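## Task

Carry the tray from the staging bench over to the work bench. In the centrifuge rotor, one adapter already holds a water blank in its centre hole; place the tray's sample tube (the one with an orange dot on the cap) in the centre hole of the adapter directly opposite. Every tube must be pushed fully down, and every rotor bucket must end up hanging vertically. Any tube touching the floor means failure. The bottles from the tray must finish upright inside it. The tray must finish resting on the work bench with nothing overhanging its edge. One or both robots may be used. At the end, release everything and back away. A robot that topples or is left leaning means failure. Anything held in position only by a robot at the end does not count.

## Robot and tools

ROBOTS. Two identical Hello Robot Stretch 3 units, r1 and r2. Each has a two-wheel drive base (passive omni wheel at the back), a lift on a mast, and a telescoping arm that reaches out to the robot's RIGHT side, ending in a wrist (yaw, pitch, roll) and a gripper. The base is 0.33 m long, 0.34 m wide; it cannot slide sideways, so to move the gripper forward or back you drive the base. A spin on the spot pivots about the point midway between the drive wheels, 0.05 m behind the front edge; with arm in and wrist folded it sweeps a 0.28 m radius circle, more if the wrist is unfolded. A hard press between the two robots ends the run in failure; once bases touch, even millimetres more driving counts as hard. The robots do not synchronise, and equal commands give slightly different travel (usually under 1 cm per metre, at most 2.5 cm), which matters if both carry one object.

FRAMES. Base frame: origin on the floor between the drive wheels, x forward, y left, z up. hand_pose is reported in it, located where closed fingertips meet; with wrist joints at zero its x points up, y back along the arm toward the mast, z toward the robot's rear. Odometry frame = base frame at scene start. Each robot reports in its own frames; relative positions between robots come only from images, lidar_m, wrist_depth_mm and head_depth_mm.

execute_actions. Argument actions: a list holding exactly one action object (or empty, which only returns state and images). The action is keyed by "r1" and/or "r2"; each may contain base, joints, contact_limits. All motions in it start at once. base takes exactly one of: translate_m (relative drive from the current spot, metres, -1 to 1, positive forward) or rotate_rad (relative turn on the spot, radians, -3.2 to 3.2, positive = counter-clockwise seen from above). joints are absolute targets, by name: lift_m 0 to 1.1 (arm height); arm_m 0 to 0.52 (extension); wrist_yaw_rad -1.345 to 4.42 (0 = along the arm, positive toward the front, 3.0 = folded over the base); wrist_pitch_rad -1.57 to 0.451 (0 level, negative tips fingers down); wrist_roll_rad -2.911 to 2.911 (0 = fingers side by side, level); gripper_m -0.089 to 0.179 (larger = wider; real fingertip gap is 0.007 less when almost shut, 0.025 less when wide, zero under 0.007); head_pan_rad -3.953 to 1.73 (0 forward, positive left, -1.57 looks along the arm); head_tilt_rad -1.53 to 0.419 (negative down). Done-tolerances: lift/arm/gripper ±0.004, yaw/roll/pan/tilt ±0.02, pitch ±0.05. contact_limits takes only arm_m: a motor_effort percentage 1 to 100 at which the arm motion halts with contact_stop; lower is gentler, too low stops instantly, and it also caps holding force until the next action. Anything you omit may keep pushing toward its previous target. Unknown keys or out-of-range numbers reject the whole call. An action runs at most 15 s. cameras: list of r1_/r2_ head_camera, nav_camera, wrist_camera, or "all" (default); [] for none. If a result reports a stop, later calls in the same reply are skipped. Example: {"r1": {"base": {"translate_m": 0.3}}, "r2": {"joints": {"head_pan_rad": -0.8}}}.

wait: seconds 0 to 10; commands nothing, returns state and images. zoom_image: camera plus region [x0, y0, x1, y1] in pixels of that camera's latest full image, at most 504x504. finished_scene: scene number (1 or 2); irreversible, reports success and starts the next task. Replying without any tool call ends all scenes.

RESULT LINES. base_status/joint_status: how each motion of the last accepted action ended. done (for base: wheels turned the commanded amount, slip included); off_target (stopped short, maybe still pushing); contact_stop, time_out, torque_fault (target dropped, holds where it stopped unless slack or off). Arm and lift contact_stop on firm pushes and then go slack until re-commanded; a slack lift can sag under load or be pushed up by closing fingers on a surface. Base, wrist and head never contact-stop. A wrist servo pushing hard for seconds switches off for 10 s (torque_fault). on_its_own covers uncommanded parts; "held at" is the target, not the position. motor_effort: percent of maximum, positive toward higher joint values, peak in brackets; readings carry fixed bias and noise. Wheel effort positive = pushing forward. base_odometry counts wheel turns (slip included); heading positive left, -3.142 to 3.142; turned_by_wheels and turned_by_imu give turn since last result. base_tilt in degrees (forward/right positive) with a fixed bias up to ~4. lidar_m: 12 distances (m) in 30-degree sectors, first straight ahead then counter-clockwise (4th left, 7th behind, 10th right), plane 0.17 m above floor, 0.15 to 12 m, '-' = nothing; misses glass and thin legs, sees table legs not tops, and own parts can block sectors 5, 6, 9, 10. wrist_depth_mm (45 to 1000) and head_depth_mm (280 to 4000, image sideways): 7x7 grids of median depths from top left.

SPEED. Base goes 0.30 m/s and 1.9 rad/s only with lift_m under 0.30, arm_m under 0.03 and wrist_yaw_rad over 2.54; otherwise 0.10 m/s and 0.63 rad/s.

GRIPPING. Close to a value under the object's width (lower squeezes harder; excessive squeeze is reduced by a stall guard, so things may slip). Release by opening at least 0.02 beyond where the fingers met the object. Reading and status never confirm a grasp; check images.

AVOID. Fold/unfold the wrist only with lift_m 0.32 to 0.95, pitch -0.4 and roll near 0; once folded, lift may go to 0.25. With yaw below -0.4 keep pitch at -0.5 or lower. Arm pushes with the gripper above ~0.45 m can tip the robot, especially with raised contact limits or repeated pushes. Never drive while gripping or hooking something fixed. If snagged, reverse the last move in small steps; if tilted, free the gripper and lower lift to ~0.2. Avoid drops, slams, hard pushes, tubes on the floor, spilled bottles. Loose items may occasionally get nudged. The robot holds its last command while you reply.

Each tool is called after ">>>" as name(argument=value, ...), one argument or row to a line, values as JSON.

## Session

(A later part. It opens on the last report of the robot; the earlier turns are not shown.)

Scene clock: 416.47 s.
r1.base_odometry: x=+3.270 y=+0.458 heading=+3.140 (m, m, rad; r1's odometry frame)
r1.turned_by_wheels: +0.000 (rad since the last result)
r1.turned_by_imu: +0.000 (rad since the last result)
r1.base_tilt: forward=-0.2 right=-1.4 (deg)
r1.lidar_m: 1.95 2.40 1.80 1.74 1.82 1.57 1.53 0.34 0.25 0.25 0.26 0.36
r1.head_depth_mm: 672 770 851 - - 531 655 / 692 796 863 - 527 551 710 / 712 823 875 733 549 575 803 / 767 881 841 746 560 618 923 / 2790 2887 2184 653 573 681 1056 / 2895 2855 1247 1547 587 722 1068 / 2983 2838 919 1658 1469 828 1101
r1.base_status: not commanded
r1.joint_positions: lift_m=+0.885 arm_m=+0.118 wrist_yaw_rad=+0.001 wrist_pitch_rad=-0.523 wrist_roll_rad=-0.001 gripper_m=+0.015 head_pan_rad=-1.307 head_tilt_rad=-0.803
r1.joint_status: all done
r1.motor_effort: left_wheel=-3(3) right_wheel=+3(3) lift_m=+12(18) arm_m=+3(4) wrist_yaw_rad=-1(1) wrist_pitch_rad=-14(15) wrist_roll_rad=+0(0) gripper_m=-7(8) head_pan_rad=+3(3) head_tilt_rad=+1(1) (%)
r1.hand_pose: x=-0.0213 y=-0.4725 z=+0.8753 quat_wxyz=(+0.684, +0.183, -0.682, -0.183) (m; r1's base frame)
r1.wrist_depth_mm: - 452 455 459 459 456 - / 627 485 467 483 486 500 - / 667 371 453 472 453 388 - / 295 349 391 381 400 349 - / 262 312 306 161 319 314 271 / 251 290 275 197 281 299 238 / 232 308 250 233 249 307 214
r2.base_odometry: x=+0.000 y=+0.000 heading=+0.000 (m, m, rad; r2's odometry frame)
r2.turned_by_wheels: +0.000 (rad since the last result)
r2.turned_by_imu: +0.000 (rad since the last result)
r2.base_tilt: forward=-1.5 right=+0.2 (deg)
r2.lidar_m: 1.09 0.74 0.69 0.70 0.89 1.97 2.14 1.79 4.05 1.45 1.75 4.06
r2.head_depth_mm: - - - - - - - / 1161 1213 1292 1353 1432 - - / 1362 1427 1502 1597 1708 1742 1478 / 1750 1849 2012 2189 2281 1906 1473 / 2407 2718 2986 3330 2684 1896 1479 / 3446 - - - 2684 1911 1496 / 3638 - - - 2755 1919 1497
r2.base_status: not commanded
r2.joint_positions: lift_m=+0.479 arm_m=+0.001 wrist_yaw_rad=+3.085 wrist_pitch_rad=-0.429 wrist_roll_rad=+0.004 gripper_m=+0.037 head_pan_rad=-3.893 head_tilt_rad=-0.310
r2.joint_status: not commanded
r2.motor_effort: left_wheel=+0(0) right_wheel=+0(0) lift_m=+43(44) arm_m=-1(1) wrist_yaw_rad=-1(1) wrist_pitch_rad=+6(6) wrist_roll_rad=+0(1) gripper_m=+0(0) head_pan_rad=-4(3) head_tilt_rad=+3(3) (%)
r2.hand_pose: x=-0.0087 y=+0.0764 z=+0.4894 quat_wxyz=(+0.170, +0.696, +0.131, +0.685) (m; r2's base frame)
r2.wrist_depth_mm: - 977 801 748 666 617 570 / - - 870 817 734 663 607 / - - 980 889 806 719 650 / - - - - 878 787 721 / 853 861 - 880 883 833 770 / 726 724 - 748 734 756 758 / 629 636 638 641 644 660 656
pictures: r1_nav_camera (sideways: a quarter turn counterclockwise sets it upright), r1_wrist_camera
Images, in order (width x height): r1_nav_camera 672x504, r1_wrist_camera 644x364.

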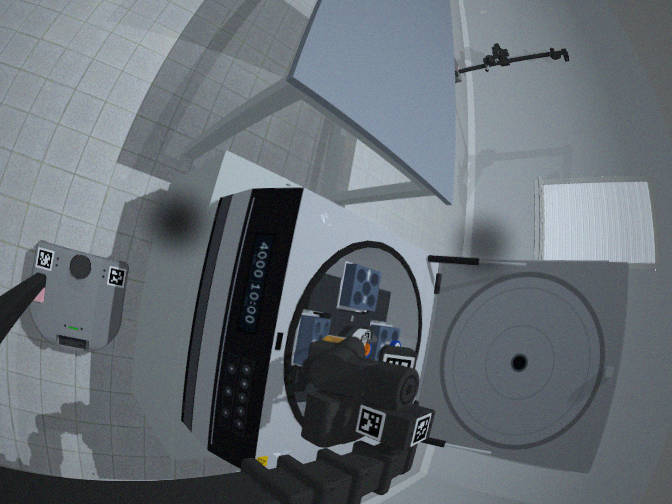

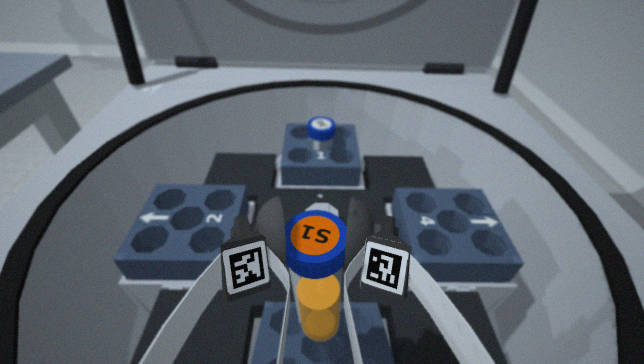

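>>> execute_actions(
  actions=[
    {"r1":{"joints":{"lift_m":0.918,"wrist_pitch_rad":-0.55}}},
  ],
  cameras=[],
)

>>> execute_actions(
  actions=[
    {"r1":{"joints":{"arm_m":0.098}}},
  ],
  cameras=["r1_wrist_camera"],
)

>>> execute_actions(
  actions=[
    {"r1":{"joints":{"lift_m":0.895}}},
  ],
  cameras=["r1_wrist_camera","r1_nav_camera"],
)

>>> zoom_image(
  camera="r1_nav_camera",
  region=[270,280,430,400],
)

Scene clock: 425.67 s.
r1.base_odometry: x=+3.270 y=+0.458 heading=+3.140 (m, m, rad; r1's odometry frame)
r1.turned_by_wheels: +0.000 (rad since the last result)
r1.turned_by_imu: +0.001 (rad since the last result)
r1.base_tilt: forward=-0.2 right=-1.4 (deg)
r1.lidar_m: 1.95 2.40 1.79 1.75 1.82 1.57 1.52 0.34 0.25 0.25 0.26 0.36
r1.head_depth_mm: 672 771 847 - 530 530 652 / 692 796 862 - 528 552 712 / 712 824 875 732 550 575 802 / 766 882 841 749 559 619 921 / 2809 2894 2181 653 572 679 1059 / 2905 2840 1251 1545 588 723 1074 / 2955 2848 918 1656 1456 830 1103
r1.base_status: not commanded
r1.joint_positions: lift_m=+0.918 arm_m=+0.118 wrist_yaw_rad=+0.001 wrist_pitch_rad=-0.564 wrist_roll_rad=-0.001 gripper_m=+0.015 head_pan_rad=-1.307 head_tilt_rad=-0.803
r1.joint_status: all done
r1.motor_effort: left_wheel=-3(4) right_wheel=+3(3) lift_m=+23(23) arm_m=+3(3) wrist_yaw_rad=-1(1) wrist_pitch_rad=+7(14) wrist_roll_rad=+0(0) gripper_m=-7(7) head_pan_rad=+4(3) head_tilt_rad=+2(1) (%)
r1.hand_pose: x=-0.0213 y=-0.4663 z=+0.8991 quat_wxyz=(+0.680, +0.197, -0.678, -0.197) (m; r1's base frame)
r1.wrist_depth_mm: - 464 461 463 469 468 - / 631 497 488 500 502 - - / 711 393 467 492 462 412 - / - 361 413 401 424 367 - / 277 327 334 162 343 338 291 / 244 317 300 200 304 320 252 / 220 323 272 252 277 320 224
r2.base_odometry: x=+0.000 y=+0.000 heading=+0.000 (m, m, rad; r2's odometry frame)
r2.turned_by_wheels: +0.000 (rad since the last result)
r2.turned_by_imu: +0.000 (rad since the last result)
r2.base_tilt: forward=-1.5 right=+0.3 (deg)
r2.lidar_m: 1.10 0.74 0.69 0.70 0.90 1.97 2.14 1.78 4.06 1.45 1.75 4.06
r2.head_depth_mm: - - - - - - - / 1150 1213 1284 1360 1437 - - / 1357 1436 1513 1596 1699 1750 1476 / 1754 1871 2032 2163 2252 1897 1486 / 2428 2680 3019 3356 2668 1903 1485 / 3449 - - - 2720 1914 1495 / 3710 - - - 2717 1936 1484
r2.base_status: not commanded
r2.joint_positions: lift_m=+0.479 arm_m=+0.001 wrist_yaw_rad=+3.085 wrist_pitch_rad=-0.429 wrist_roll_rad=+0.004 gripper_m=+0.037 head_pan_rad=-3.893 head_tilt_rad=-0.310
r2.joint_status: not commanded
r2.motor_effort: left_wheel=+0(1) right_wheel=+0(0) lift_m=+44(43) arm_m=-1(1) wrist_yaw_rad=+0(2) wrist_pitch_rad=+6(6) wrist_roll_rad=+0(0) gripper_m=+0(0) head_pan_rad=-4(3) head_tilt_rad=+4(3) (%)
r2.hand_pose: x=-0.0087 y=+0.0764 z=+0.4894 quat_wxyz=(+0.170, +0.696, +0.131, +0.685) (m; r2's base frame)
r2.wrist_depth_mm: - 974 804 743 669 626 569 / - - 883 826 729 670 609 / - - 983 917 798 705 659 / - - - 996 872 778 706 / 856 851 - 886 901 840 758 / 727 725 - 742 718 758 761 / 631 635 634 637 646 667 653
pictures: none
No camera images: the call's "cameras" was empty. Leave "cameras" out to get every camera's image.

Scene clock: 426.70 s.
r1.base_odometry: x=+3.270 y=+0.458 heading=+3.140 (m, m, rad; r1's odometry frame)
r1.turned_by_wheels: +0.000 (rad since the last result)
r1.turned_by_imu: +0.000 (rad since the last result)
r1.base_tilt: forward=-0.2 right=-1.4 (deg)
r1.lidar_m: 1.95 2.41 1.79 1.74 1.83 1.57 1.53 0.34 0.26 0.25 0.26 0.36
r1.head_depth_mm: 674 769 847 - - 531 651 / 691 796 863 - 525 552 710 / 712 823 875 732 549 576 801 / 762 882 842 747 560 619 920 / 2788 2879 2185 653 573 680 1054 / 2900 2854 1249 1546 587 723 1070 / 3004 2845 919 1649 1460 827 1107
r1.base_status: not commanded
r1.joint_positions: lift_m=+0.918 arm_m=+0.098 wrist_yaw_rad=+0.001 wrist_pitch_rad=-0.564 wrist_roll_rad=-0.001 gripper_m=+0.015 head_pan_rad=-1.307 head_tilt_rad=-0.803
r1.joint_status: all done
r1.motor_effort: left_wheel=-3(3) right_wheel=+3(3) lift_m=+22(23) arm_m=-3(1) wrist_yaw_rad=-1(1) wrist_pitch_rad=+7(7) wrist_roll_rad=+0(0) gripper_m=-7(7) head_pan_rad=+2(2) head_tilt_rad=+2(2) (%)
r1.hand_pose: x=-0.0213 y=-0.4470 z=+0.8991 quat_wxyz=(+0.680, +0.197, -0.678, -0.197) (m; r1's base frame)
r1.wrist_depth_mm: - 495 486 487 481 497 - / 632 515 485 505 506 - - / 747 394 472 475 473 421 - / - 358 402 407 400 371 - / 276 337 328 162 336 339 291 / 241 341 301 200 311 344 250 / 210 302 269 248 273 295 221
r2.base_odometry: x=+0.000 y=+0.000 heading=+0.000 (m, m, rad; r2's odometry frame)
r2.turned_by_wheels: +0.000 (rad since the last result)
r2.turned_by_imu: +0.000 (rad since the last result)
r2.base_tilt: forward=-1.5 right=+0.3 (deg)
r2.lidar_m: 1.10 0.74 0.69 0.70 0.90 1.98 2.15 1.79 4.06 1.45 1.75 4.06
r2.head_depth_mm: - - - - - - - / 1159 1220 1290 1352 1435 - - / 1349 1429 1518 1588 1696 1737 1464 / 1749 1867 2000 2167 2254 1890 1477 / 2468 2661 2923 3303 2640 1930 1482 / 3345 - - - 2719 1924 1486 / 3630 - - - 2751 1933 1496
r2.base_status: not commanded
r2.joint_positions: lift_m=+0.479 arm_m=+0.001 wrist_yaw_rad=+3.085 wrist_pitch_rad=-0.429 wrist_roll_rad=+0.004 gripper_m=+0.037 head_pan_rad=-3.893 head_tilt_rad=-0.310
r2.joint_status: not commanded
r2.motor_effort: left_wheel=+0(0) right_wheel=+0(0) lift_m=+43(43) arm_m=-1(1) wrist_yaw_rad=+1(1) wrist_pitch_rad=+6(6) wrist_roll_rad=+0(1) gripper_m=+0(0) head_pan_rad=-4(3) head_tilt_rad=+3(2) (%)
r2.hand_pose: x=-0.0087 y=+0.0764 z=+0.4894 quat_wxyz=(+0.170, +0.696, +0.131, +0.685) (m; r2's base frame)
r2.wrist_depth_mm: - 987 797 750 679 611 569 / - - 882 817 742 670 603 / - - 974 895 802 717 653 / - - - 989 884 776 710 / 846 861 - 890 900 831 762 / 729 739 - 750 723 758 758 / 630 640 640 641 644 660 653
pictures: r1_wrist_camera
Images, in order (width x height): r1_wrist_camera 644x364.

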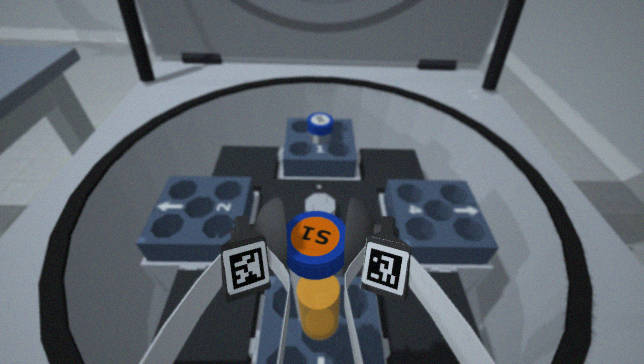

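Scene clock: 427.67 s.
r1.base_odometry: x=+3.270 y=+0.458 heading=+3.140 (m, m, rad; r1's odometry frame)
r1.turned_by_wheels: +0.000 (rad since the last result)
r1.turned_by_imu: +0.000 (rad since the last result)
r1.base_tilt: forward=-0.2 right=-1.4 (deg)
r1.lidar_m: 1.95 2.41 1.80 1.74 1.83 1.57 1.52 0.34 0.25 0.25 0.26 0.36
r1.head_depth_mm: 673 772 849 - - 532 652 / 693 794 859 - - 551 711 / 713 825 876 736 550 576 801 / 764 881 841 747 558 618 924 / 2820 2883 2185 653 572 680 1057 / 2897 2866 1247 1545 586 721 1072 / 3003 2842 915 1644 1468 830 1107
r1.base_status: not commanded
r1.joint_positions: lift_m=+0.895 arm_m=+0.098 wrist_yaw_rad=+0.001 wrist_pitch_rad=-0.565 wrist_roll_rad=-0.001 gripper_m=+0.015 head_pan_rad=-1.307 head_tilt_rad=-0.803
r1.joint_status: all done
r1.motor_effort: left_wheel=-3(3) right_wheel=+3(3) lift_m=+14(20) arm_m=-3(3) wrist_yaw_rad=-1(1) wrist_pitch_rad=+8(8) wrist_roll_rad=+0(0) gripper_m=-7(7) head_pan_rad=+2(2) head_tilt_rad=+1(2) (%)
r1.hand_pose: x=-0.0213 y=-0.4469 z=+0.8764 quat_wxyz=(+0.680, +0.198, -0.678, -0.197) (m; r1's base frame)
r1.wrist_depth_mm: - 495 483 489 485 501 - / 644 436 455 482 462 513 - / 711 370 446 431 456 380 - / 293 350 359 377 366 353 325 / 254 309 308 162 317 317 263 / 227 327 278 200 285 328 228 / 192 273 252 227 256 273 199
r2.base_odometry: x=+0.000 y=+0.000 heading=+0.000 (m, m, rad; r2's odometry frame)
r2.turned_by_wheels: +0.000 (rad since the last result)
r2.turned_by_imu: +0.000 (rad since the last result)
r2.base_tilt: forward=-1.5 right=+0.2 (deg)
r2.lidar_m: 1.10 0.74 0.69 0.70 0.90 1.96 2.14 1.79 4.06 1.45 1.74 4.07
r2.head_depth_mm: - - - - - - - / 1161 1206 1282 1353 1441 - - / 1364 1432 1511 1609 1703 1739 1473 / 1747 1870 1986 2162 2263 1899 1485 / 2421 2655 2950 3365 2692 1918 1484 / 3408 - - - 2706 1924 1492 / 3681 - - - 2712 1926 1489
r2.base_status: not commanded
r2.joint_positions: lift_m=+0.479 arm_m=+0.001 wrist_yaw_rad=+3.085 wrist_pitch_rad=-0.429 wrist_roll_rad=+0.004 gripper_m=+0.037 head_pan_rad=-3.893 head_tilt_rad=-0.310
r2.joint_status: not commanded
r2.motor_effort: left_wheel=+0(0) right_wheel=+0(0) lift_m=+43(43) arm_m=-1(1) wrist_yaw_rad=-1(1) wrist_pitch_rad=+6(6) wrist_roll_rad=+0(0) gripper_m=+0(0) head_pan_rad=-4(4) head_tilt_rad=+4(3) (%)
r2.hand_pose: x=-0.0087 y=+0.0764 z=+0.4894 quat_wxyz=(+0.170, +0.696, +0.131, +0.685) (m; r2's base frame)
r2.wrist_depth_mm: - 976 795 747 683 618 571 / - - 883 824 728 678 609 / - - 979 891 798 724 650 / - - - 996 865 781 704 / 858 862 - 882 897 834 767 / 728 736 - 747 722 754 759 / 622 627 636 640 647 658 663
pictures: r1_nav_camera (sideways: a quarter turn counterclockwise sets it upright), r1_wrist_camera
Images, in order (width x height): r1_nav_camera 672x504, r1_wrist_camera 644x364.

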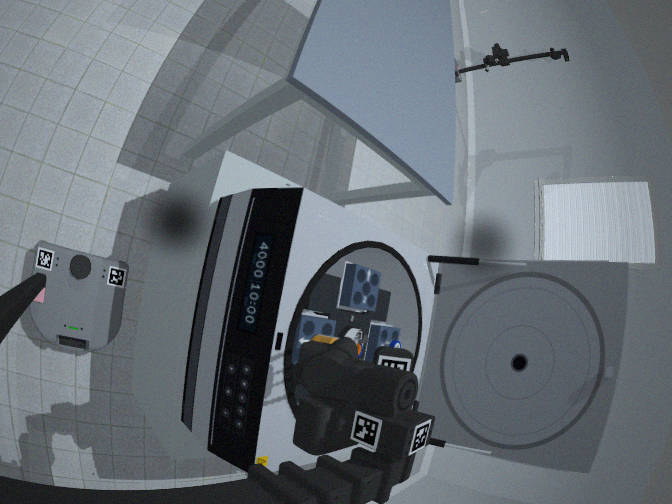

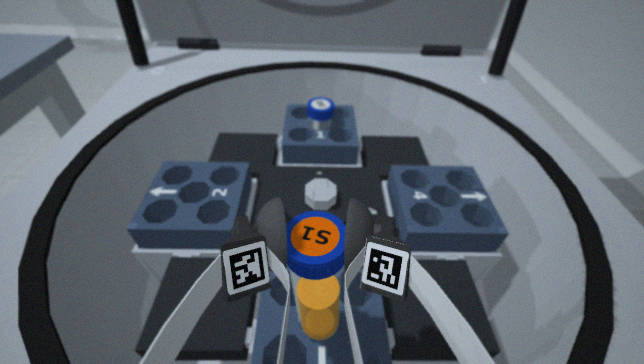

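Region (270, 280, 430, 400) of r1_nav_camera's 672x504 image, scaled by 3.150, with more detail than that image has; it fills the top 378 rows of this view, and the rest is white.

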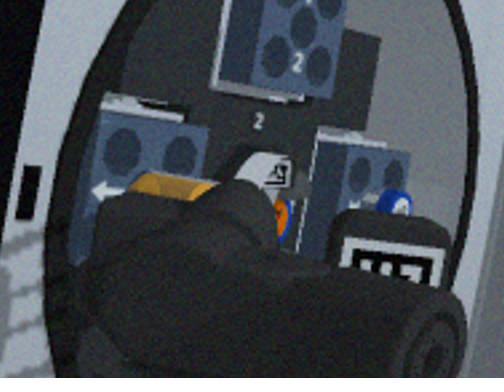

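>>> execute_actions(
  actions=[
    {"r1":{"joints":{"lift_m":0.875}}},
  ],
  cameras=["r1_wrist_camera","r1_nav_camera"],
)

Scene clock: 432.77 s.
r1.base_odometry: x=+3.270 y=+0.458 heading=+3.140 (m, m, rad; r1's odometry frame)
r1.turned_by_wheels: +0.000 (rad since the last result)
r1.turned_by_imu: +0.001 (rad since the last result)
r1.base_tilt: forward=-0.3 right=-1.5 (deg)
r1.lidar_m: 1.96 2.40 1.80 1.74 1.82 1.57 1.52 0.34 0.25 0.25 0.26 0.36
r1.head_depth_mm: 673 773 848 796 - 539 653 / 693 793 860 - - 556 711 / 713 822 872 739 549 574 803 / 766 880 843 745 559 620 925 / 2811 2892 2172 652 574 679 1051 / 2899 2848 1246 1547 586 722 1070 / 2987 2812 916 1651 1465 830 1105
r1.base_status: not commanded
r1.joint_positions: lift_m=+0.875 arm_m=+0.098 wrist_yaw_rad=+0.001 wrist_pitch_rad=-0.565 wrist_roll_rad=-0.001 gripper_m=+0.015 head_pan_rad=-1.307 head_tilt_rad=-0.803
r1.joint_status: all done
r1.motor_effort: left_wheel=-3(3) right_wheel=+3(3) lift_m=+15(17) arm_m=-3(3) wrist_yaw_rad=-1(1) wrist_pitch_rad=+8(8) wrist_roll_rad=-1(0) gripper_m=-7(7) head_pan_rad=+3(2) head_tilt_rad=+1(2) (%)
r1.hand_pose: x=-0.0213 y=-0.4469 z=+0.8564 quat_wxyz=(+0.680, +0.198, -0.678, -0.197) (m; r1's base frame)
r1.wrist_depth_mm: - 480 472 478 484 494 - / 659 385 437 460 443 418 - / 319 356 420 395 434 361 - / 265 317 331 316 333 331 277 / 251 301 287 162 300 304 241 / 227 305 249 198 263 294 213 / 196 263 240 214 241 258 184
r2.base_odometry: x=+0.000 y=+0.000 heading=+0.000 (m, m, rad; r2's odometry frame)
r2.turned_by_wheels: +0.000 (rad since the last result)
r2.turned_by_imu: +0.000 (rad since the last result)
r2.base_tilt: forward=-1.5 right=+0.2 (deg)
r2.lidar_m: 1.10 0.74 0.69 0.70 0.89 1.97 2.15 1.79 4.05 1.46 1.75 4.07
r2.head_depth_mm: - - - - - - - / 1152 1219 1291 1372 1434 - - / 1357 1426 1522 1593 1713 1757 1463 / 1762 1884 1983 2154 2269 1908 1487 / 2423 2691 3001 3340 2723 1917 1475 / 3403 - - - 2710 1916 1490 / 3696 - - - 2690 1916 1493
r2.base_status: not commanded
r2.joint_positions: lift_m=+0.479 arm_m=+0.001 wrist_yaw_rad=+3.085 wrist_pitch_rad=-0.429 wrist_roll_rad=+0.004 gripper_m=+0.037 head_pan_rad=-3.893 head_tilt_rad=-0.310
r2.joint_status: not commanded
r2.motor_effort: left_wheel=+0(0) right_wheel=+0(0) lift_m=+43(43) arm_m=-1(1) wrist_yaw_rad=+0(0) wrist_pitch_rad=+6(6) wrist_roll_rad=+0(1) gripper_m=+0(1) head_pan_rad=-3(3) head_tilt_rad=+4(3) (%)
r2.hand_pose: x=-0.0087 y=+0.0764 z=+0.4894 quat_wxyz=(+0.170, +0.696, +0.131, +0.685) (m; r2's base frame)
r2.wrist_depth_mm: - 971 802 741 689 621 581 / - - 880 816 730 665 604 / - - 974 901 797 710 658 / - - - 985 873 780 715 / 852 864 - 865 885 835 767 / 731 740 - 740 728 753 758 / 635 632 631 646 648 654 655
pictures: r1_nav_camera (sideways: a quarter turn counterclockwise sets it upright), r1_wrist_camera
Images, in order (width x height): r1_nav_camera 672x504, r1_wrist_camera 644x364.

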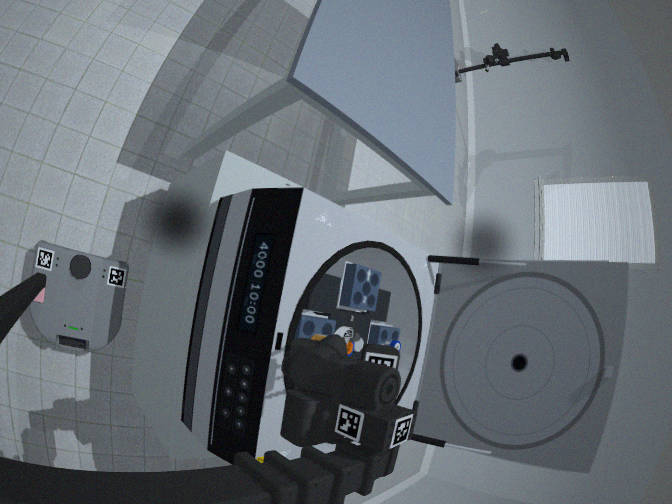

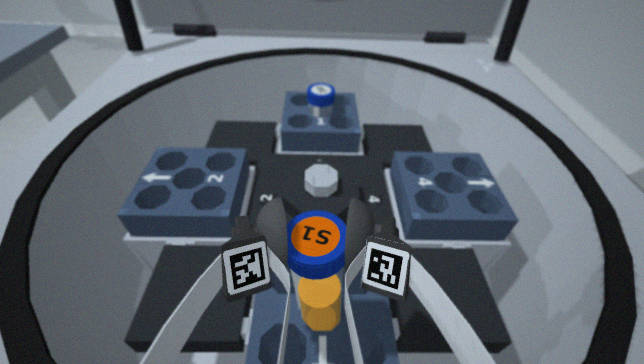

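Going in. Continue.

>>> execute_actions(
  actions=[
    {"r1":{"joints":{"lift_m":0.845}}},
  ],
  cameras=["r1_wrist_camera","r1_nav_camera"],
)

Scene clock: 437.00 s.
r1.base_odometry: x=+3.270 y=+0.458 heading=+3.140 (m, m, rad; r1's odometry frame)
r1.turned_by_wheels: +0.000 (rad since the last result)
r1.turned_by_imu: +0.001 (rad since the last result)
r1.base_tilt: forward=-0.2 right=-1.4 (deg)
r1.lidar_m: 1.95 2.40 1.80 1.74 1.83 1.57 1.52 0.34 0.25 0.25 0.26 0.36
r1.head_depth_mm: 673 771 847 775 - 544 654 / 693 796 859 781 - 561 710 / 713 821 873 735 549 577 802 / 765 880 841 748 559 619 919 / 2793 2848 2175 653 573 681 1057 / 2900 2858 1253 1541 587 721 1073 / 3030 2815 917 1642 1462 830 1104
r1.base_status: not commanded
r1.joint_positions: lift_m=+0.845 arm_m=+0.098 wrist_yaw_rad=+0.000 wrist_pitch_rad=-0.565 wrist_roll_rad=-0.001 gripper_m=+0.015 head_pan_rad=-1.307 head_tilt_rad=-0.803
r1.joint_status: all done
r1.motor_effort: left_wheel=-3(4) right_wheel=+3(3) lift_m=+14(15) arm_m=-3(3) wrist_yaw_rad=+0(1) wrist_pitch_rad=+7(7) wrist_roll_rad=-1(0) gripper_m=-7(8) head_pan_rad=+2(3) head_tilt_rad=+1(1) (%)
r1.hand_pose: x=-0.0216 y=-0.4469 z=+0.8265 quat_wxyz=(+0.680, +0.197, -0.678, -0.197) (m; r1's base frame)
r1.wrist_depth_mm: - 430 440 453 464 465 - / 576 351 436 424 435 367 - / 267 326 355 360 382 340 280 / 261 274 288 288 295 292 248 / 250 283 265 162 270 284 233 / 227 232 218 195 231 248 209 / 197 262 216 187 217 234 172
r2.base_odometry: x=+0.000 y=+0.000 heading=+0.000 (m, m, rad; r2's odometry frame)
r2.turned_by_wheels: +0.000 (rad since the last result)
r2.turned_by_imu: +0.000 (rad since the last result)
r2.base_tilt: forward=-1.5 right=+0.2 (deg)
r2.lidar_m: 1.10 0.74 0.69 0.70 0.90 1.97 2.15 1.79 4.07 1.46 1.75 4.06
r2.head_depth_mm: - - - - - - - / 1158 1221 1287 1350 1437 - - / 1358 1429 1504 1591 1697 1770 1477 / 1745 1846 2012 2179 2310 1894 1476 / 2460 2710 2955 3382 2701 1922 1488 / 3394 - - - 2740 1927 1493 / 3642 - - - 2728 1919 1502
r2.base_status: not commanded
r2.joint_positions: lift_m=+0.479 arm_m=+0.001 wrist_yaw_rad=+3.085 wrist_pitch_rad=-0.429 wrist_roll_rad=+0.004 gripper_m=+0.037 head_pan_rad=-3.893 head_tilt_rad=-0.310
r2.joint_status: not commanded
r2.motor_effort: left_wheel=+0(0) right_wheel=+0(0) lift_m=+43(43) arm_m=-1(1) wrist_yaw_rad=+0(0) wrist_pitch_rad=+6(7) wrist_roll_rad=+0(0) gripper_m=+0(0) head_pan_rad=-3(4) head_tilt_rad=+3(3) (%)
r2.hand_pose: x=-0.0087 y=+0.0764 z=+0.4894 quat_wxyz=(+0.170, +0.696, +0.131, +0.685) (m; r2's base frame)
r2.wrist_depth_mm: - 960 809 741 674 615 574 / - - 878 827 725 672 609 / - - 972 879 796 719 649 / - - - 994 878 777 700 / 851 859 - 889 890 845 764 / 732 736 - 743 730 765 760 / 630 629 640 639 647 658 653
pictures: r1_nav_camera (sideways: a quarter turn counterclockwise sets it upright), r1_wrist_camera
Images, in order (width x height): r1_nav_camera 672x504, r1_wrist_camera 644x364.

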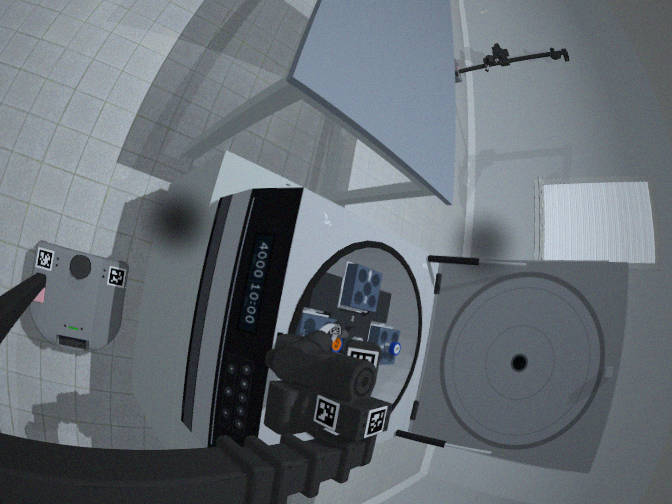

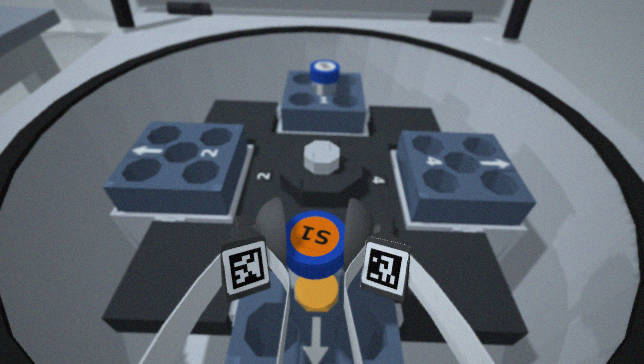

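>>> execute_actions(
  actions=[
    {"r1":{"joints":{"lift_m":0.825}}},
  ],
  cameras=["r1_wrist_camera"],
)

>>> execute_actions(
  actions=[
    {"r1":{"joints":{"gripper_m":0.05}}},
  ],
  cameras=["r1_wrist_camera"],
)

>>> execute_actions(
  actions=[
    {"r1":{"joints":{"lift_m":0.98,"head_pan_rad":-1.57}}},
  ],
  cameras=["r1_wrist_camera","r1_head_camera"],
)

Scene clock: 443.23 s.
r1.base_odometry: x=+3.270 y=+0.458 heading=+3.140 (m, m, rad; r1's odometry frame)
r1.turned_by_wheels: +0.000 (rad since the last result)
r1.turned_by_imu: +0.001 (rad since the last result)
r1.base_tilt: forward=-0.3 right=-1.4 (deg)
r1.lidar_m: 1.96 2.41 1.79 1.74 1.83 1.57 1.52 0.34 0.26 0.25 0.26 0.36
r1.head_depth_mm: 672 769 849 772 - 549 654 / 691 798 865 771 - 566 710 / 713 823 877 736 550 580 801 / 766 882 840 746 560 620 918 / 2803 2875 2190 653 572 682 1053 / 2891 2827 1249 1545 588 722 1068 / 3025 2830 917 1659 1460 830 1102
r1.base_status: not commanded
r1.joint_positions: lift_m=+0.825 arm_m=+0.098 wrist_yaw_rad=+0.000 wrist_pitch_rad=-0.564 wrist_roll_rad=-0.001 gripper_m=+0.015 head_pan_rad=-1.307 head_tilt_rad=-0.803
r1.joint_status: all done
r1.motor_effort: left_wheel=-4(3) right_wheel=+4(3) lift_m=+14(13) arm_m=-3(3) wrist_yaw_rad=+0(0) wrist_pitch_rad=+8(7) wrist_roll_rad=+0(0) gripper_m=-7(7) head_pan_rad=+2(3) head_tilt_rad=+1(1) (%)
r1.hand_pose: x=-0.0216 y=-0.4470 z=+0.8066 quat_wxyz=(+0.680, +0.197, -0.678, -0.197) (m; r1's base frame)
r1.wrist_depth_mm: 612 370 408 429 419 411 - / 287 343 412 375 424 344 324 / 266 303 311 304 320 312 256 / 262 256 268 270 275 259 247 / 251 242 238 162 242 265 232 / 228 206 197 179 209 219 208 / 199 281 205 160 203 245 173
r2.base_odometry: x=+0.000 y=+0.000 heading=+0.000 (m, m, rad; r2's odometry frame)
r2.turned_by_wheels: +0.000 (rad since the last result)
r2.turned_by_imu: +0.000 (rad since the last result)
r2.base_tilt: forward=-1.5 right=+0.2 (deg)
r2.lidar_m: 1.10 0.74 0.69 0.70 0.89 1.97 2.14 1.79 4.07 1.45 1.75 4.05
r2.head_depth_mm: - - - - - - - / 1152 1211 1284 1352 1448 - - / 1360 1435 1523 1595 1696 1759 1470 / 1755 1881 1989 2151 2286 1919 1479 / 2423 2688 2984 3331 2646 1916 1483 / 3429 - - - 2710 1927 1491 / 3768 - - - 2724 1917 1501
r2.base_status: not commanded
r2.joint_positions: lift_m=+0.479 arm_m=+0.001 wrist_yaw_rad=+3.085 wrist_pitch_rad=-0.429 wrist_roll_rad=+0.004 gripper_m=+0.037 head_pan_rad=-3.893 head_tilt_rad=-0.310
r2.joint_status: not commanded
r2.motor_effort: left_wheel=-1(1) right_wheel=+0(0) lift_m=+43(44) arm_m=-1(1) wrist_yaw_rad=+0(1) wrist_pitch_rad=+6(6) wrist_roll_rad=+1(0) gripper_m=+0(0) head_pan_rad=-3(3) head_tilt_rad=+4(3) (%)
r2.hand_pose: x=-0.0087 y=+0.0764 z=+0.4894 quat_wxyz=(+0.170, +0.696, +0.131, +0.685) (m; r2's base frame)
r2.wrist_depth_mm: - 996 812 740 673 617 568 / - - 893 828 733 662 608 / - - 982 889 794 728 665 / - - - 980 878 788 706 / 845 866 - 874 886 820 767 / 725 732 - 750 724 763 760 / 635 636 635 638 645 666 654
pictures: r1_wrist_camera
Images, in order (width x height): r1_wrist_camera 644x364.

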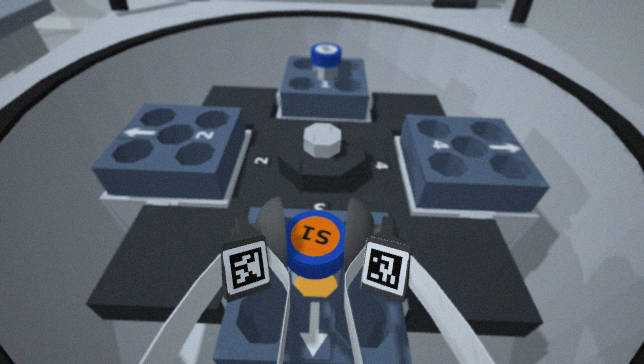

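Scene clock: 444.07 s.
r1.base_odometry: x=+3.270 y=+0.458 heading=+3.140 (m, m, rad; r1's odometry frame)
r1.turned_by_wheels: +0.000 (rad since the last result)
r1.turned_by_imu: +0.000 (rad since the last result)
r1.base_tilt: forward=-0.2 right=-1.4 (deg)
r1.lidar_m: 1.95 2.42 1.80 1.75 1.83 1.57 1.52 0.34 0.25 0.25 0.26 0.36
r1.head_depth_mm: 673 771 846 770 - 547 652 / 693 797 861 774 - 565 712 / 713 825 874 741 549 579 804 / 766 883 843 744 559 620 924 / 2803 2869 2186 653 573 679 1058 / 2926 2831 1248 1536 586 723 1074 / 3005 2815 917 1652 1459 828 1107
r1.base_status: not commanded
r1.joint_positions: lift_m=+0.825 arm_m=+0.098 wrist_yaw_rad=+0.000 wrist_pitch_rad=-0.564 wrist_roll_rad=-0.001 gripper_m=+0.050 head_pan_rad=-1.307 head_tilt_rad=-0.803
r1.joint_status: all done
r1.motor_effort: left_wheel=-3(3) right_wheel=+3(3) lift_m=+14(14) arm_m=-3(3) wrist_yaw_rad=+0(1) wrist_pitch_rad=+7(7) wrist_roll_rad=+0(0) gripper_m=+0(78) head_pan_rad=+2(2) head_tilt_rad=+1(2) (%)
r1.hand_pose: x=-0.0216 y=-0.4470 z=+0.8066 quat_wxyz=(+0.680, +0.197, -0.678, -0.197) (m; r1's base frame)
r1.wrist_depth_mm: 602 370 407 427 417 413 - / 287 344 409 372 426 343 324 / 266 302 312 304 319 311 258 / 261 255 269 270 274 258 247 / 251 243 242 175 243 265 232 / 229 206 188 175 201 219 208 / 197 283 206 159 207 244 172
r2.base_odometry: x=+0.000 y=+0.000 heading=+0.000 (m, m, rad; r2's odometry frame)
r2.turned_by_wheels: +0.000 (rad since the last result)
r2.turned_by_imu: +0.000 (rad since the last result)
r2.base_tilt: forward=-1.5 right=+0.2 (deg)
r2.lidar_m: 1.10 0.74 0.69 0.70 0.90 1.96 2.15 1.79 4.07 1.45 1.74 4.05
r2.head_depth_mm: - - - - - - - / 1153 1211 1289 1351 1435 - - / 1363 1427 1512 1595 1711 1759 1474 / 1754 1882 2007 2148 2316 1901 1468 / 2443 2669 2985 3330 2696 1915 1484 / 3346 - - - 2689 1920 1487 / 3656 - - - 2713 1923 1496
r2.base_status: not commanded
r2.joint_positions: lift_m=+0.479 arm_m=+0.001 wrist_yaw_rad=+3.085 wrist_pitch_rad=-0.429 wrist_roll_rad=+0.004 gripper_m=+0.037 head_pan_rad=-3.893 head_tilt_rad=-0.310
r2.joint_status: not commanded
r2.motor_effort: left_wheel=+0(0) right_wheel=+0(0) lift_m=+43(43) arm_m=-1(1) wrist_yaw_rad=+1(1) wrist_pitch_rad=+6(7) wrist_roll_rad=+1(0) gripper_m=+0(0) head_pan_rad=-3(3) head_tilt_rad=+3(3) (%)
r2.hand_pose: x=-0.0087 y=+0.0764 z=+0.4894 quat_wxyz=(+0.170, +0.696, +0.131, +0.685) (m; r2's base frame)
r2.wrist_depth_mm: - 978 799 751 679 615 567 / - - 890 805 725 663 610 / - - 988 886 810 731 652 / - - - 994 878 792 699 / 860 870 - 883 893 838 770 / 727 730 - 740 722 752 760 / 640 635 642 644 645 658 658
pictures: r1_wrist_camera
Images, in order (width x height): r1_wrist_camera 644x364.

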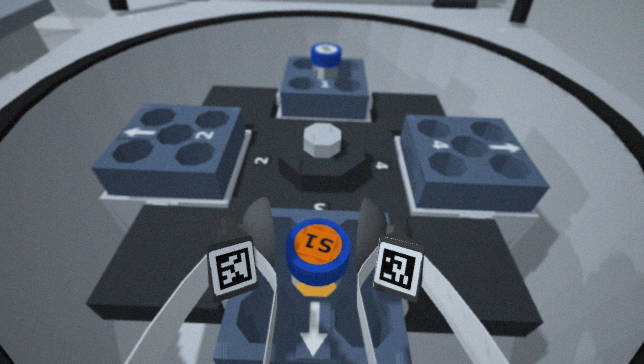

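Scene clock: 446.30 s.
r1.base_odometry: x=+3.270 y=+0.458 heading=+3.140 (m, m, rad; r1's odometry frame)
r1.turned_by_wheels: +0.000 (rad since the last result)
r1.turned_by_imu: +0.001 (rad since the last result)
r1.base_tilt: forward=-0.2 right=-1.4 (deg)
r1.lidar_m: 1.95 2.40 1.80 1.74 1.82 1.57 1.52 0.34 0.25 0.25 0.26 0.36
r1.head_depth_mm: 697 - - - 555 585 866 / 701 - - - 553 591 882 / 702 788 - - 552 596 895 / 704 801 882 721 549 602 909 / 708 819 869 718 548 608 921 / 708 808 814 741 550 612 939 / 2640 2824 2160 667 553 619 953
r1.base_status: not commanded
r1.joint_positions: lift_m=+0.980 arm_m=+0.098 wrist_yaw_rad=+0.000 wrist_pitch_rad=-0.564 wrist_roll_rad=-0.001 gripper_m=+0.050 head_pan_rad=-1.563 head_tilt_rad=-0.803
r1.joint_status: all done
r1.motor_effort: left_wheel=-4(4) right_wheel=+3(3) lift_m=+22(23) arm_m=-3(3) wrist_yaw_rad=+0(0) wrist_pitch_rad=+7(7) wrist_roll_rad=-1(1) gripper_m=+1(0) head_pan_rad=-2(20) head_tilt_rad=+1(1) (%)
r1.hand_pose: x=-0.0216 y=-0.4470 z=+0.9611 quat_wxyz=(+0.680, +0.197, -0.678, -0.197) (m; r1's base frame)
r1.wrist_depth_mm: - 507 483 485 485 507 - / 705 - 544 549 544 - - / 636 - 515 546 526 - - / - 426 504 486 502 449 - / - 386 411 416 419 387 - / 310 361 360 376 366 358 - / 270 305 331 303 339 296 288
r2.base_odometry: x=+0.000 y=+0.000 heading=+0.000 (m, m, rad; r2's odometry frame)
r2.turned_by_wheels: +0.000 (rad since the last result)
r2.turned_by_imu: +0.000 (rad since the last result)
r2.base_tilt: forward=-1.5 right=+0.2 (deg)
r2.lidar_m: 1.09 0.74 0.69 0.70 0.90 1.97 2.15 1.79 4.05 1.45 1.75 4.06
r2.head_depth_mm: - - - - - - - / 1162 1217 1289 1354 1446 - - / 1358 1438 1510 1599 1710 1748 1483 / 1760 1859 2012 2196 2284 1894 1482 / 2409 2638 2973 3340 2695 1912 1489 / 3365 - - - 2717 1934 1487 / 3588 - - - 2723 1932 1495
r2.base_status: not commanded
r2.joint_positions: lift_m=+0.479 arm_m=+0.001 wrist_yaw_rad=+3.085 wrist_pitch_rad=-0.429 wrist_roll_rad=+0.004 gripper_m=+0.037 head_pan_rad=-3.893 head_tilt_rad=-0.310
r2.joint_status: not commanded
r2.motor_effort: left_wheel=+0(0) right_wheel=+0(0) lift_m=+43(43) arm_m=-1(1) wrist_yaw_rad=+1(1) wrist_pitch_rad=+6(6) wrist_roll_rad=+1(1) gripper_m=+0(0) head_pan_rad=-3(4) head_tilt_rad=+3(2) (%)
r2.hand_pose: x=-0.0087 y=+0.0764 z=+0.4894 quat_wxyz=(+0.170, +0.696, +0.131, +0.685) (m; r2's base frame)
r2.wrist_depth_mm: - 978 800 745 668 624 560 / - - 880 809 736 664 606 / - - 973 891 797 724 652 / - - - - 877 777 703 / 863 868 - 881 894 835 766 / 725 732 - 753 720 760 753 / 631 631 646 638 649 644 660
pictures: r1_head_camera (sideways: a quarter turn clockwise sets it upright), r1_wrist_camera
Images, in order (width x height): r1_head_camera 896x504, r1_wrist_camera 644x364.

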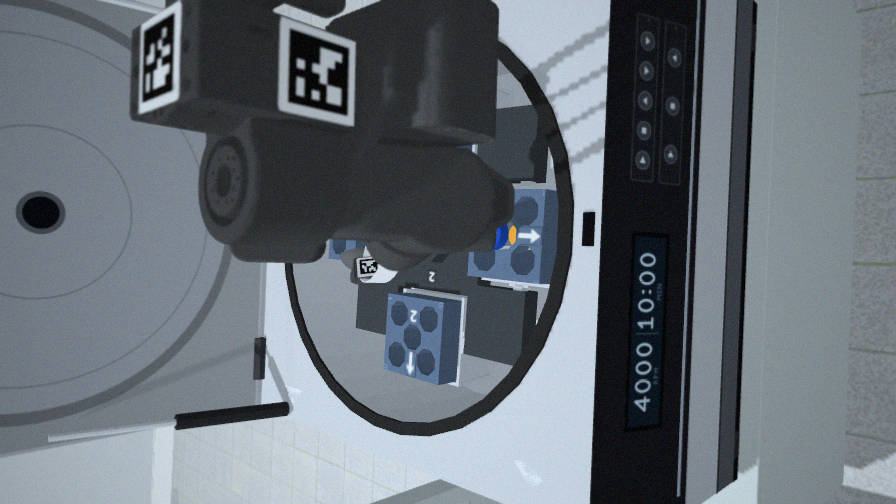

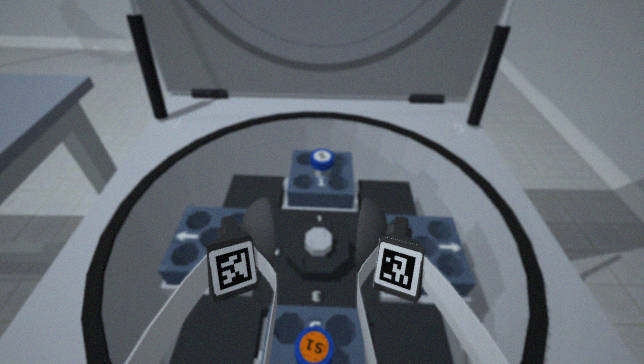

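>>> execute_actions(
  actions=[
    {"r1":{"joints":{"lift_m":1.09,"arm_m":0,"wrist_yaw_rad":1.4,"head_tilt_rad":-0.85,"head_pan_rad":-1.75}}},
  ],
  cameras=["r1_nav_camera","r1_head_camera"],
)

>>> zoom_image(
  camera="r1_nav_camera",
  region=[280,180,440,340],
)

Scene clock: 453.30 s.
r1.base_odometry: x=+3.270 y=+0.458 heading=+3.140 (m, m, rad; r1's odometry frame)
r1.turned_by_wheels: +0.000 (rad since the last result)
r1.turned_by_imu: +0.001 (rad since the last result)
r1.base_tilt: forward=-0.2 right=-1.4 (deg)
r1.lidar_m: 1.95 2.40 1.80 1.75 1.83 1.57 1.52 0.34 0.25 0.25 0.26 0.36
r1.head_depth_mm: - - 2129 1694 590 766 1115 / - - - 622 577 721 1097 / - - - 682 566 705 1092 / - - - 681 558 688 1056 / - - - - 546 654 1045 / 713 798 - - 539 623 975 / 692 804 810 - 530 594 904
r1.base_status: not commanded
r1.joint_positions: lift_m=+1.090 arm_m=+0.000 wrist_yaw_rad=+1.398 wrist_pitch_rad=-0.564 wrist_roll_rad=-0.001 gripper_m=+0.050 head_pan_rad=-1.743 head_tilt_rad=-0.839
r1.joint_status: all done
r1.motor_effort: left_wheel=-3(4) right_wheel=+4(3) lift_m=+23(22) arm_m=-3(4) wrist_yaw_rad=+2(3) wrist_pitch_rad=+7(7) wrist_roll_rad=+0(1) gripper_m=+0(0) head_pan_rad=-3(13) head_tilt_rad=-6(10) (%)
r1.hand_pose: x=+0.1792 y=-0.1805 z=+1.0711 quat_wxyz=(+0.647, +0.587, -0.393, +0.287) (m; r1's base frame)
r1.wrist_depth_mm: - - - - - - - / - - - - - - - / - - - 820 810 811 849 / - - - 700 679 715 842 / - - - - - - - / - - - - 710 442 448 / - - - - 405 398 472
r2.base_odometry: x=+0.000 y=+0.000 heading=+0.000 (m, m, rad; r2's odometry frame)
r2.turned_by_wheels: +0.000 (rad since the last result)
r2.turned_by_imu: +0.000 (rad since the last result)
r2.base_tilt: forward=-1.4 right=+0.3 (deg)
r2.lidar_m: 1.10 0.74 0.69 0.70 0.90 1.97 2.15 1.79 4.05 1.45 1.74 4.06
r2.head_depth_mm: - - - - - - - / 1156 1208 1290 1344 1427 - - / 1366 1429 1525 1598 1715 1749 1466 / 1740 1866 2004 2148 2221 1893 1478 / 2441 2686 3002 3325 2719 1916 1485 / 3344 - - - 2695 1915 1485 / 3744 - - - 2724 1896 1498
r2.base_status: not commanded
r2.joint_positions: lift_m=+0.479 arm_m=+0.001 wrist_yaw_rad=+3.085 wrist_pitch_rad=-0.429 wrist_roll_rad=+0.004 gripper_m=+0.037 head_pan_rad=-3.893 head_tilt_rad=-0.310
r2.joint_status: not commanded
r2.motor_effort: left_wheel=-1(0) right_wheel=+0(0) lift_m=+43(43) arm_m=-1(1) wrist_yaw_rad=+0(0) wrist_pitch_rad=+6(6) wrist_roll_rad=+1(0) gripper_m=+0(0) head_pan_rad=-3(4) head_tilt_rad=+4(4) (%)
r2.hand_pose: x=-0.0087 y=+0.0764 z=+0.4894 quat_wxyz=(+0.170, +0.696, +0.131, +0.685) (m; r2's base frame)
r2.wrist_depth_mm: - 986 805 738 675 615 568 / - - 886 823 736 667 603 / - - 980 899 795 725 649 / - - - 949 882 795 714 / 860 861 - 881 902 820 777 / 740 723 - 744 727 758 763 / 628 631 639 643 650 652 656
pictures: r1_head_camera (sideways: a quarter turn clockwise sets it upright), r1_nav_camera (sideways: a quarter turn counterclockwise sets it upright)
Images, in order (width x height): r1_head_camera 896x504, r1_nav_camera 672x504.

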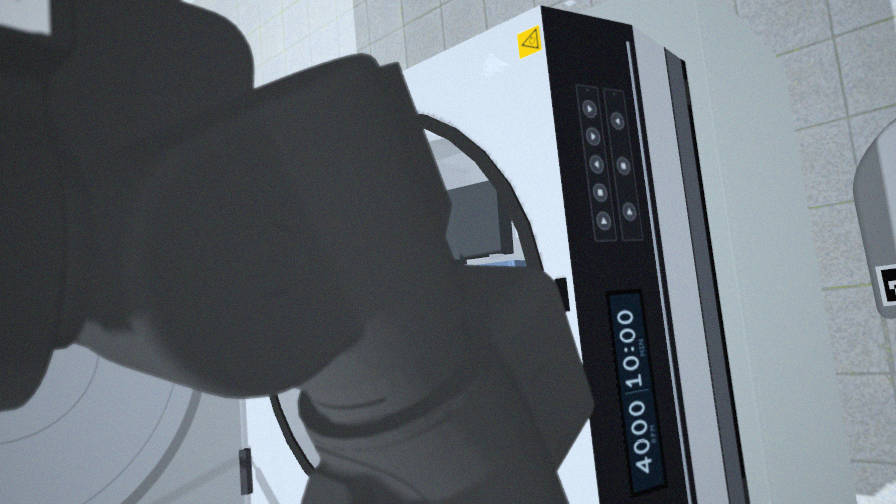

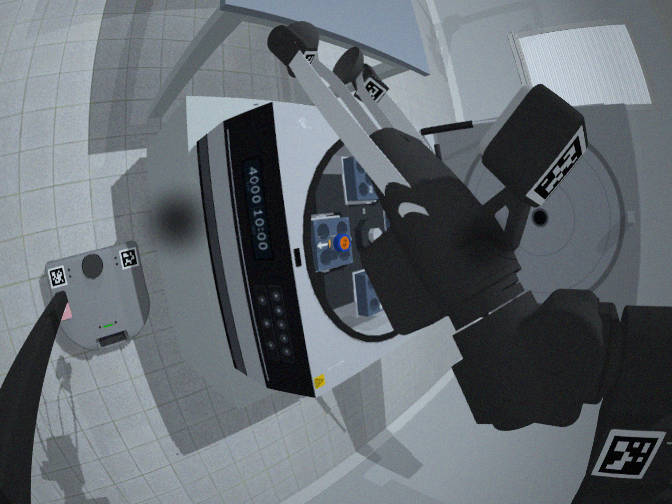

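Region (280, 180, 440, 340) of r1_nav_camera's 672x504 image, scaled by 3.150, with more detail than that image has.

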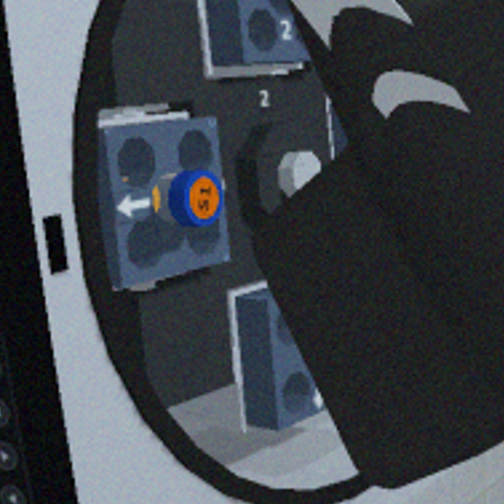

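>>> execute_actions(
  actions=[
    {"r1":{"joints":{"wrist_yaw_rad":0.0,"gripper_m":0.0,"arm_m":0.098}}},
  ],
  cameras=[],
)

>>> execute_actions(
  actions=[
    {"r1":{"joints":{"lift_m":0.87}}},
  ],
  cameras=["r1_wrist_camera"],
)

>>> execute_actions(
  actions=[
    {"r1":{"joints":{"lift_m":0.845}}},
  ],
  cameras=["r1_wrist_camera","r1_nav_camera"],
)

Scene clock: 462.27 s.
r1.base_odometry: x=+3.270 y=+0.458 heading=+3.140 (m, m, rad; r1's odometry frame)
r1.turned_by_wheels: +0.000 (rad since the last result)
r1.turned_by_imu: +0.001 (rad since the last result)
r1.base_tilt: forward=-0.2 right=-1.3 (deg)
r1.lidar_m: 1.95 2.40 1.80 1.74 1.82 1.57 1.53 0.34 0.25 0.25 0.26 0.36
r1.head_depth_mm: - 2639 2117 1681 590 766 1113 / - 2531 1972 638 577 721 1090 / - 882 830 722 567 707 1085 / - 887 846 716 561 686 1054 / - - 798 688 550 650 1048 / 715 829 839 693 546 622 976 / 690 804 807 721 537 594 906
r1.base_status: not commanded
r1.joint_positions: lift_m=+1.090 arm_m=+0.098 wrist_yaw_rad=+0.002 wrist_pitch_rad=-0.564 wrist_roll_rad=-0.001 gripper_m=+0.000 head_pan_rad=-1.743 head_tilt_rad=-0.839
r1.joint_status: all done
r1.motor_effort: left_wheel=-4(3) right_wheel=+3(3) lift_m=+22(22) arm_m=+3(4) wrist_yaw_rad=-2(2) wrist_pitch_rad=+7(7) wrist_roll_rad=+0(0) gripper_m=-2(79) head_pan_rad=-3(2) head_tilt_rad=-7(5) (%)
r1.hand_pose: x=-0.0211 y=-0.4463 z=+1.0711 quat_wxyz=(+0.680, +0.198, -0.678, -0.196) (m; r1's base frame)
r1.wrist_depth_mm: - - 478 478 479 - - / - - 546 540 541 - - / 766 - 625 628 626 - - / 648 907 594 630 600 - - / - 941 570 - 574 - - / - 459 491 465 504 471 - / - 383 440 445 445 402 -
r2.base_odometry: x=+0.000 y=+0.000 heading=+0.000 (m, m, rad; r2's odometry frame)
r2.turned_by_wheels: +0.000 (rad since the last result)
r2.turned_by_imu: +0.000 (rad since the last result)
r2.base_tilt: forward=-1.5 right=+0.2 (deg)
r2.lidar_m: 1.10 0.74 0.69 0.70 0.89 1.97 2.15 1.79 4.06 1.45 1.74 4.07
r2.head_depth_mm: - - - - - - - / 1155 1218 1287 1362 1440 - - / 1370 1431 1516 1599 1708 1746 1475 / 1741 1843 1999 2174 2293 1905 1485 / 2448 2697 2976 3333 2727 1923 1487 / 3390 - - - 2711 1920 1486 / 3714 - - - 2730 1909 1497
r2.base_status: not commanded
r2.joint_positions: lift_m=+0.479 arm_m=+0.001 wrist_yaw_rad=+3.085 wrist_pitch_rad=-0.429 wrist_roll_rad=+0.004 gripper_m=+0.037 head_pan_rad=-3.893 head_tilt_rad=-0.310
r2.joint_status: not commanded
r2.motor_effort: left_wheel=+0(0) right_wheel=+0(0) lift_m=+43(43) arm_m=-1(1) wrist_yaw_rad=+0(0) wrist_pitch_rad=+7(6) wrist_roll_rad=+0(0) gripper_m=+0(0) head_pan_rad=-3(4) head_tilt_rad=+3(3) (%)
r2.hand_pose: x=-0.0087 y=+0.0764 z=+0.4894 quat_wxyz=(+0.170, +0.696, +0.131, +0.685) (m; r2's base frame)
r2.wrist_depth_mm: - 976 805 737 679 622 572 / - - 868 820 729 665 611 / - - 979 905 805 717 661 / - - - 980 881 787 711 / 859 864 - 881 892 830 773 / 727 730 - 734 719 745 761 / 626 637 636 638 642 651 652
pictures: none
No camera images: the call's "cameras" was empty. Leave "cameras" out to get every camera's image.

Scene clock: 465.10 s.
r1.base_odometry: x=+3.270 y=+0.458 heading=+3.140 (m, m, rad; r1's odometry frame)
r1.turned_by_wheels: +0.000 (rad since the last result)
r1.turned_by_imu: +0.001 (rad since the last result)
r1.base_tilt: forward=-0.3 right=-1.3 (deg)
r1.lidar_m: 1.95 2.40 1.80 1.74 1.82 1.57 1.53 0.34 0.25 0.25 0.26 0.36
r1.head_depth_mm: 2752 2732 2102 1773 - - 1094 / 2720 2607 2110 - - 745 1093 / 734 849 828 - 578 705 1090 / 723 847 861 - 565 686 1054 / 711 832 835 - 552 650 1050 / 701 816 839 694 545 624 979 / 689 804 809 724 536 592 904
r1.base_status: not commanded
r1.joint_positions: lift_m=+0.870 arm_m=+0.098 wrist_yaw_rad=+0.002 wrist_pitch_rad=-0.564 wrist_roll_rad=-0.001 gripper_m=+0.000 head_pan_rad=-1.743 head_tilt_rad=-0.839
r1.joint_status: all done
r1.motor_effort: left_wheel=-3(4) right_wheel=+3(3) lift_m=+15(20) arm_m=+3(3) wrist_yaw_rad=-2(2) wrist_pitch_rad=+7(8) wrist_roll_rad=+0(0) gripper_m=-2(2) head_pan_rad=-2(2) head_tilt_rad=-5(6) (%)
r1.hand_pose: x=-0.0211 y=-0.4463 z=+0.8516 quat_wxyz=(+0.680, +0.198, -0.678, -0.196) (m; r1's base frame)
r1.wrist_depth_mm: - 473 473 473 476 490 - / 628 380 434 465 443 405 - / 307 349 418 391 431 359 - / 264 314 324 321 331 332 275 / 249 304 291 - 295 301 240 / 225 281 260 194 265 302 208 / 195 256 231 218 236 245 178
r2.base_odometry: x=+0.000 y=+0.000 heading=+0.000 (m, m, rad; r2's odometry frame)
r2.turned_by_wheels: +0.000 (rad since the last result)
r2.turned_by_imu: +0.000 (rad since the last result)
r2.base_tilt: forward=-1.5 right=+0.2 (deg)
r2.lidar_m: 1.10 0.74 0.69 0.70 0.90 1.97 2.15 1.79 4.06 1.46 1.74 4.06
r2.head_depth_mm: - - - - - - - / 1159 1214 1300 1357 1439 - - / 1361 1434 1507 1609 1720 1743 1481 / 1756 1869 2007 2179 2265 1897 1477 / 2423 2673 3003 3373 2713 1911 1487 / 3383 - - - 2726 1900 1495 / 3659 - - - 2722 1938 1494
r2.base_status: not commanded
r2.joint_positions: lift_m=+0.479 arm_m=+0.001 wrist_yaw_rad=+3.085 wrist_pitch_rad=-0.429 wrist_roll_rad=+0.004 gripper_m=+0.037 head_pan_rad=-3.893 head_tilt_rad=-0.310
r2.joint_status: not commanded
r2.motor_effort: left_wheel=+0(0) right_wheel=+0(0) lift_m=+43(43) arm_m=-1(1) wrist_yaw_rad=+0(0) wrist_pitch_rad=+6(6) wrist_roll_rad=+0(1) gripper_m=+0(0) head_pan_rad=-4(4) head_tilt_rad=+3(4) (%)
r2.hand_pose: x=-0.0087 y=+0.0764 z=+0.4894 quat_wxyz=(+0.170, +0.696, +0.131, +0.685) (m; r2's base frame)
r2.wrist_depth_mm: - 967 798 742 674 618 569 / - - 893 817 746 666 605 / - - 978 904 808 720 653 / - - - 999 867 783 708 / 854 865 - 889 885 824 784 / 716 737 - 753 720 754 763 / 628 642 639 637 643 654 653
pictures: r1_wrist_camera
Images, in order (width x height): r1_wrist_camera 644x364.

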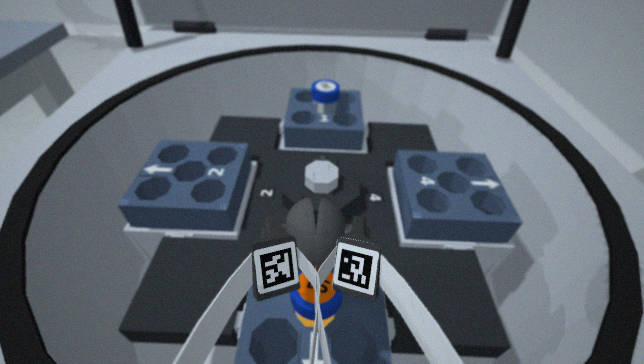

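Scene clock: 466.10 s.
r1.base_odometry: x=+3.270 y=+0.458 heading=+3.140 (m, m, rad; r1's odometry frame)
r1.turned_by_wheels: +0.000 (rad since the last result)
r1.turned_by_imu: +0.000 (rad since the last result)
r1.base_tilt: forward=-0.3 right=-1.4 (deg)
r1.lidar_m: 1.95 2.41 1.80 1.75 1.82 1.57 1.52 0.34 0.25 0.25 0.26 0.36
r1.head_depth_mm: 2741 2715 2125 1739 - - - / 2729 2592 1990 - - 762 1098 / 735 849 830 - 583 707 1090 / 723 846 847 - - 685 1053 / 712 831 823 - 552 652 1050 / 702 818 837 692 543 623 977 / 689 803 809 723 537 593 903
r1.base_status: not commanded
r1.joint_positions: lift_m=+0.845 arm_m=+0.098 wrist_yaw_rad=+0.002 wrist_pitch_rad=-0.564 wrist_roll_rad=-0.001 gripper_m=+0.000 head_pan_rad=-1.743 head_tilt_rad=-0.839
r1.joint_status: all done
r1.motor_effort: left_wheel=-3(3) right_wheel=+3(3) lift_m=+14(17) arm_m=+4(3) wrist_yaw_rad=-2(2) wrist_pitch_rad=+8(7) wrist_roll_rad=+0(0) gripper_m=-1(2) head_pan_rad=-3(2) head_tilt_rad=-5(6) (%)
r1.hand_pose: x=-0.0211 y=-0.4463 z=+0.8266 quat_wxyz=(+0.680, +0.198, -0.678, -0.196) (m; r1's base frame)
r1.wrist_depth_mm: - 431 440 451 466 472 - / 572 349 437 417 439 367 - / 272 329 360 358 382 341 281 / 259 275 289 290 295 291 248 / 249 280 263 - 270 281 234 / 226 233 229 195 233 248 208 / 196 270 210 203 214 246 172
r2.base_odometry: x=+0.000 y=+0.000 heading=+0.000 (m, m, rad; r2's odometry frame)
r2.turned_by_wheels: +0.000 (rad since the last result)
r2.turned_by_imu: +0.000 (rad since the last result)
r2.base_tilt: forward=-1.5 right=+0.3 (deg)
r2.lidar_m: 1.10 0.74 0.69 0.70 0.90 1.96 2.14 1.78 4.06 1.45 1.75 4.06
r2.head_depth_mm: - - - - - - - / 1163 1220 1290 1349 1442 - - / 1354 1433 1506 1599 1704 1753 1465 / 1747 1865 2011 2191 2285 1882 1477 / 2452 2686 2987 3328 2686 1932 1492 / 3410 - - - 2701 1917 1493 / 3703 - - - 2708 1920 1486
r2.base_status: not commanded
r2.joint_positions: lift_m=+0.479 arm_m=+0.001 wrist_yaw_rad=+3.085 wrist_pitch_rad=-0.429 wrist_roll_rad=+0.004 gripper_m=+0.037 head_pan_rad=-3.893 head_tilt_rad=-0.310
r2.joint_status: not commanded
r2.motor_effort: left_wheel=+0(0) right_wheel=+0(0) lift_m=+43(43) arm_m=-1(1) wrist_yaw_rad=+0(0) wrist_pitch_rad=+6(6) wrist_roll_rad=+0(0) gripper_m=+0(0) head_pan_rad=-3(4) head_tilt_rad=+4(3) (%)
r2.hand_pose: x=-0.0087 y=+0.0764 z=+0.4894 quat_wxyz=(+0.170, +0.696, +0.131, +0.685) (m; r2's base frame)
r2.wrist_depth_mm: - 979 822 753 673 623 564 / - - 895 814 739 667 606 / - - 967 890 798 716 655 / - - - 984 869 778 700 / 849 861 - 877 875 842 765 / 721 728 - 752 721 752 770 / 631 632 641 636 641 658 659
pictures: r1_nav_camera (sideways: a quarter turn counterclockwise sets it upright), r1_wrist_camera
Images, in order (width x height): r1_nav_camera 672x504, r1_wrist_camera 644x364.

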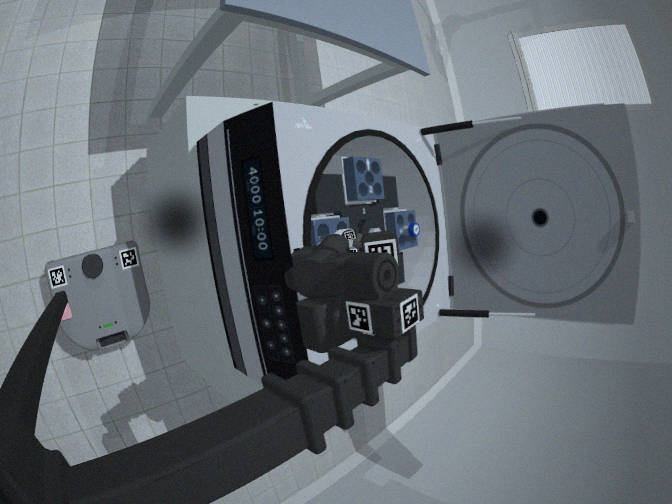

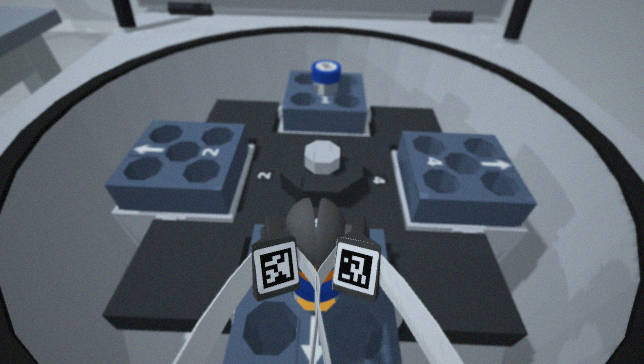

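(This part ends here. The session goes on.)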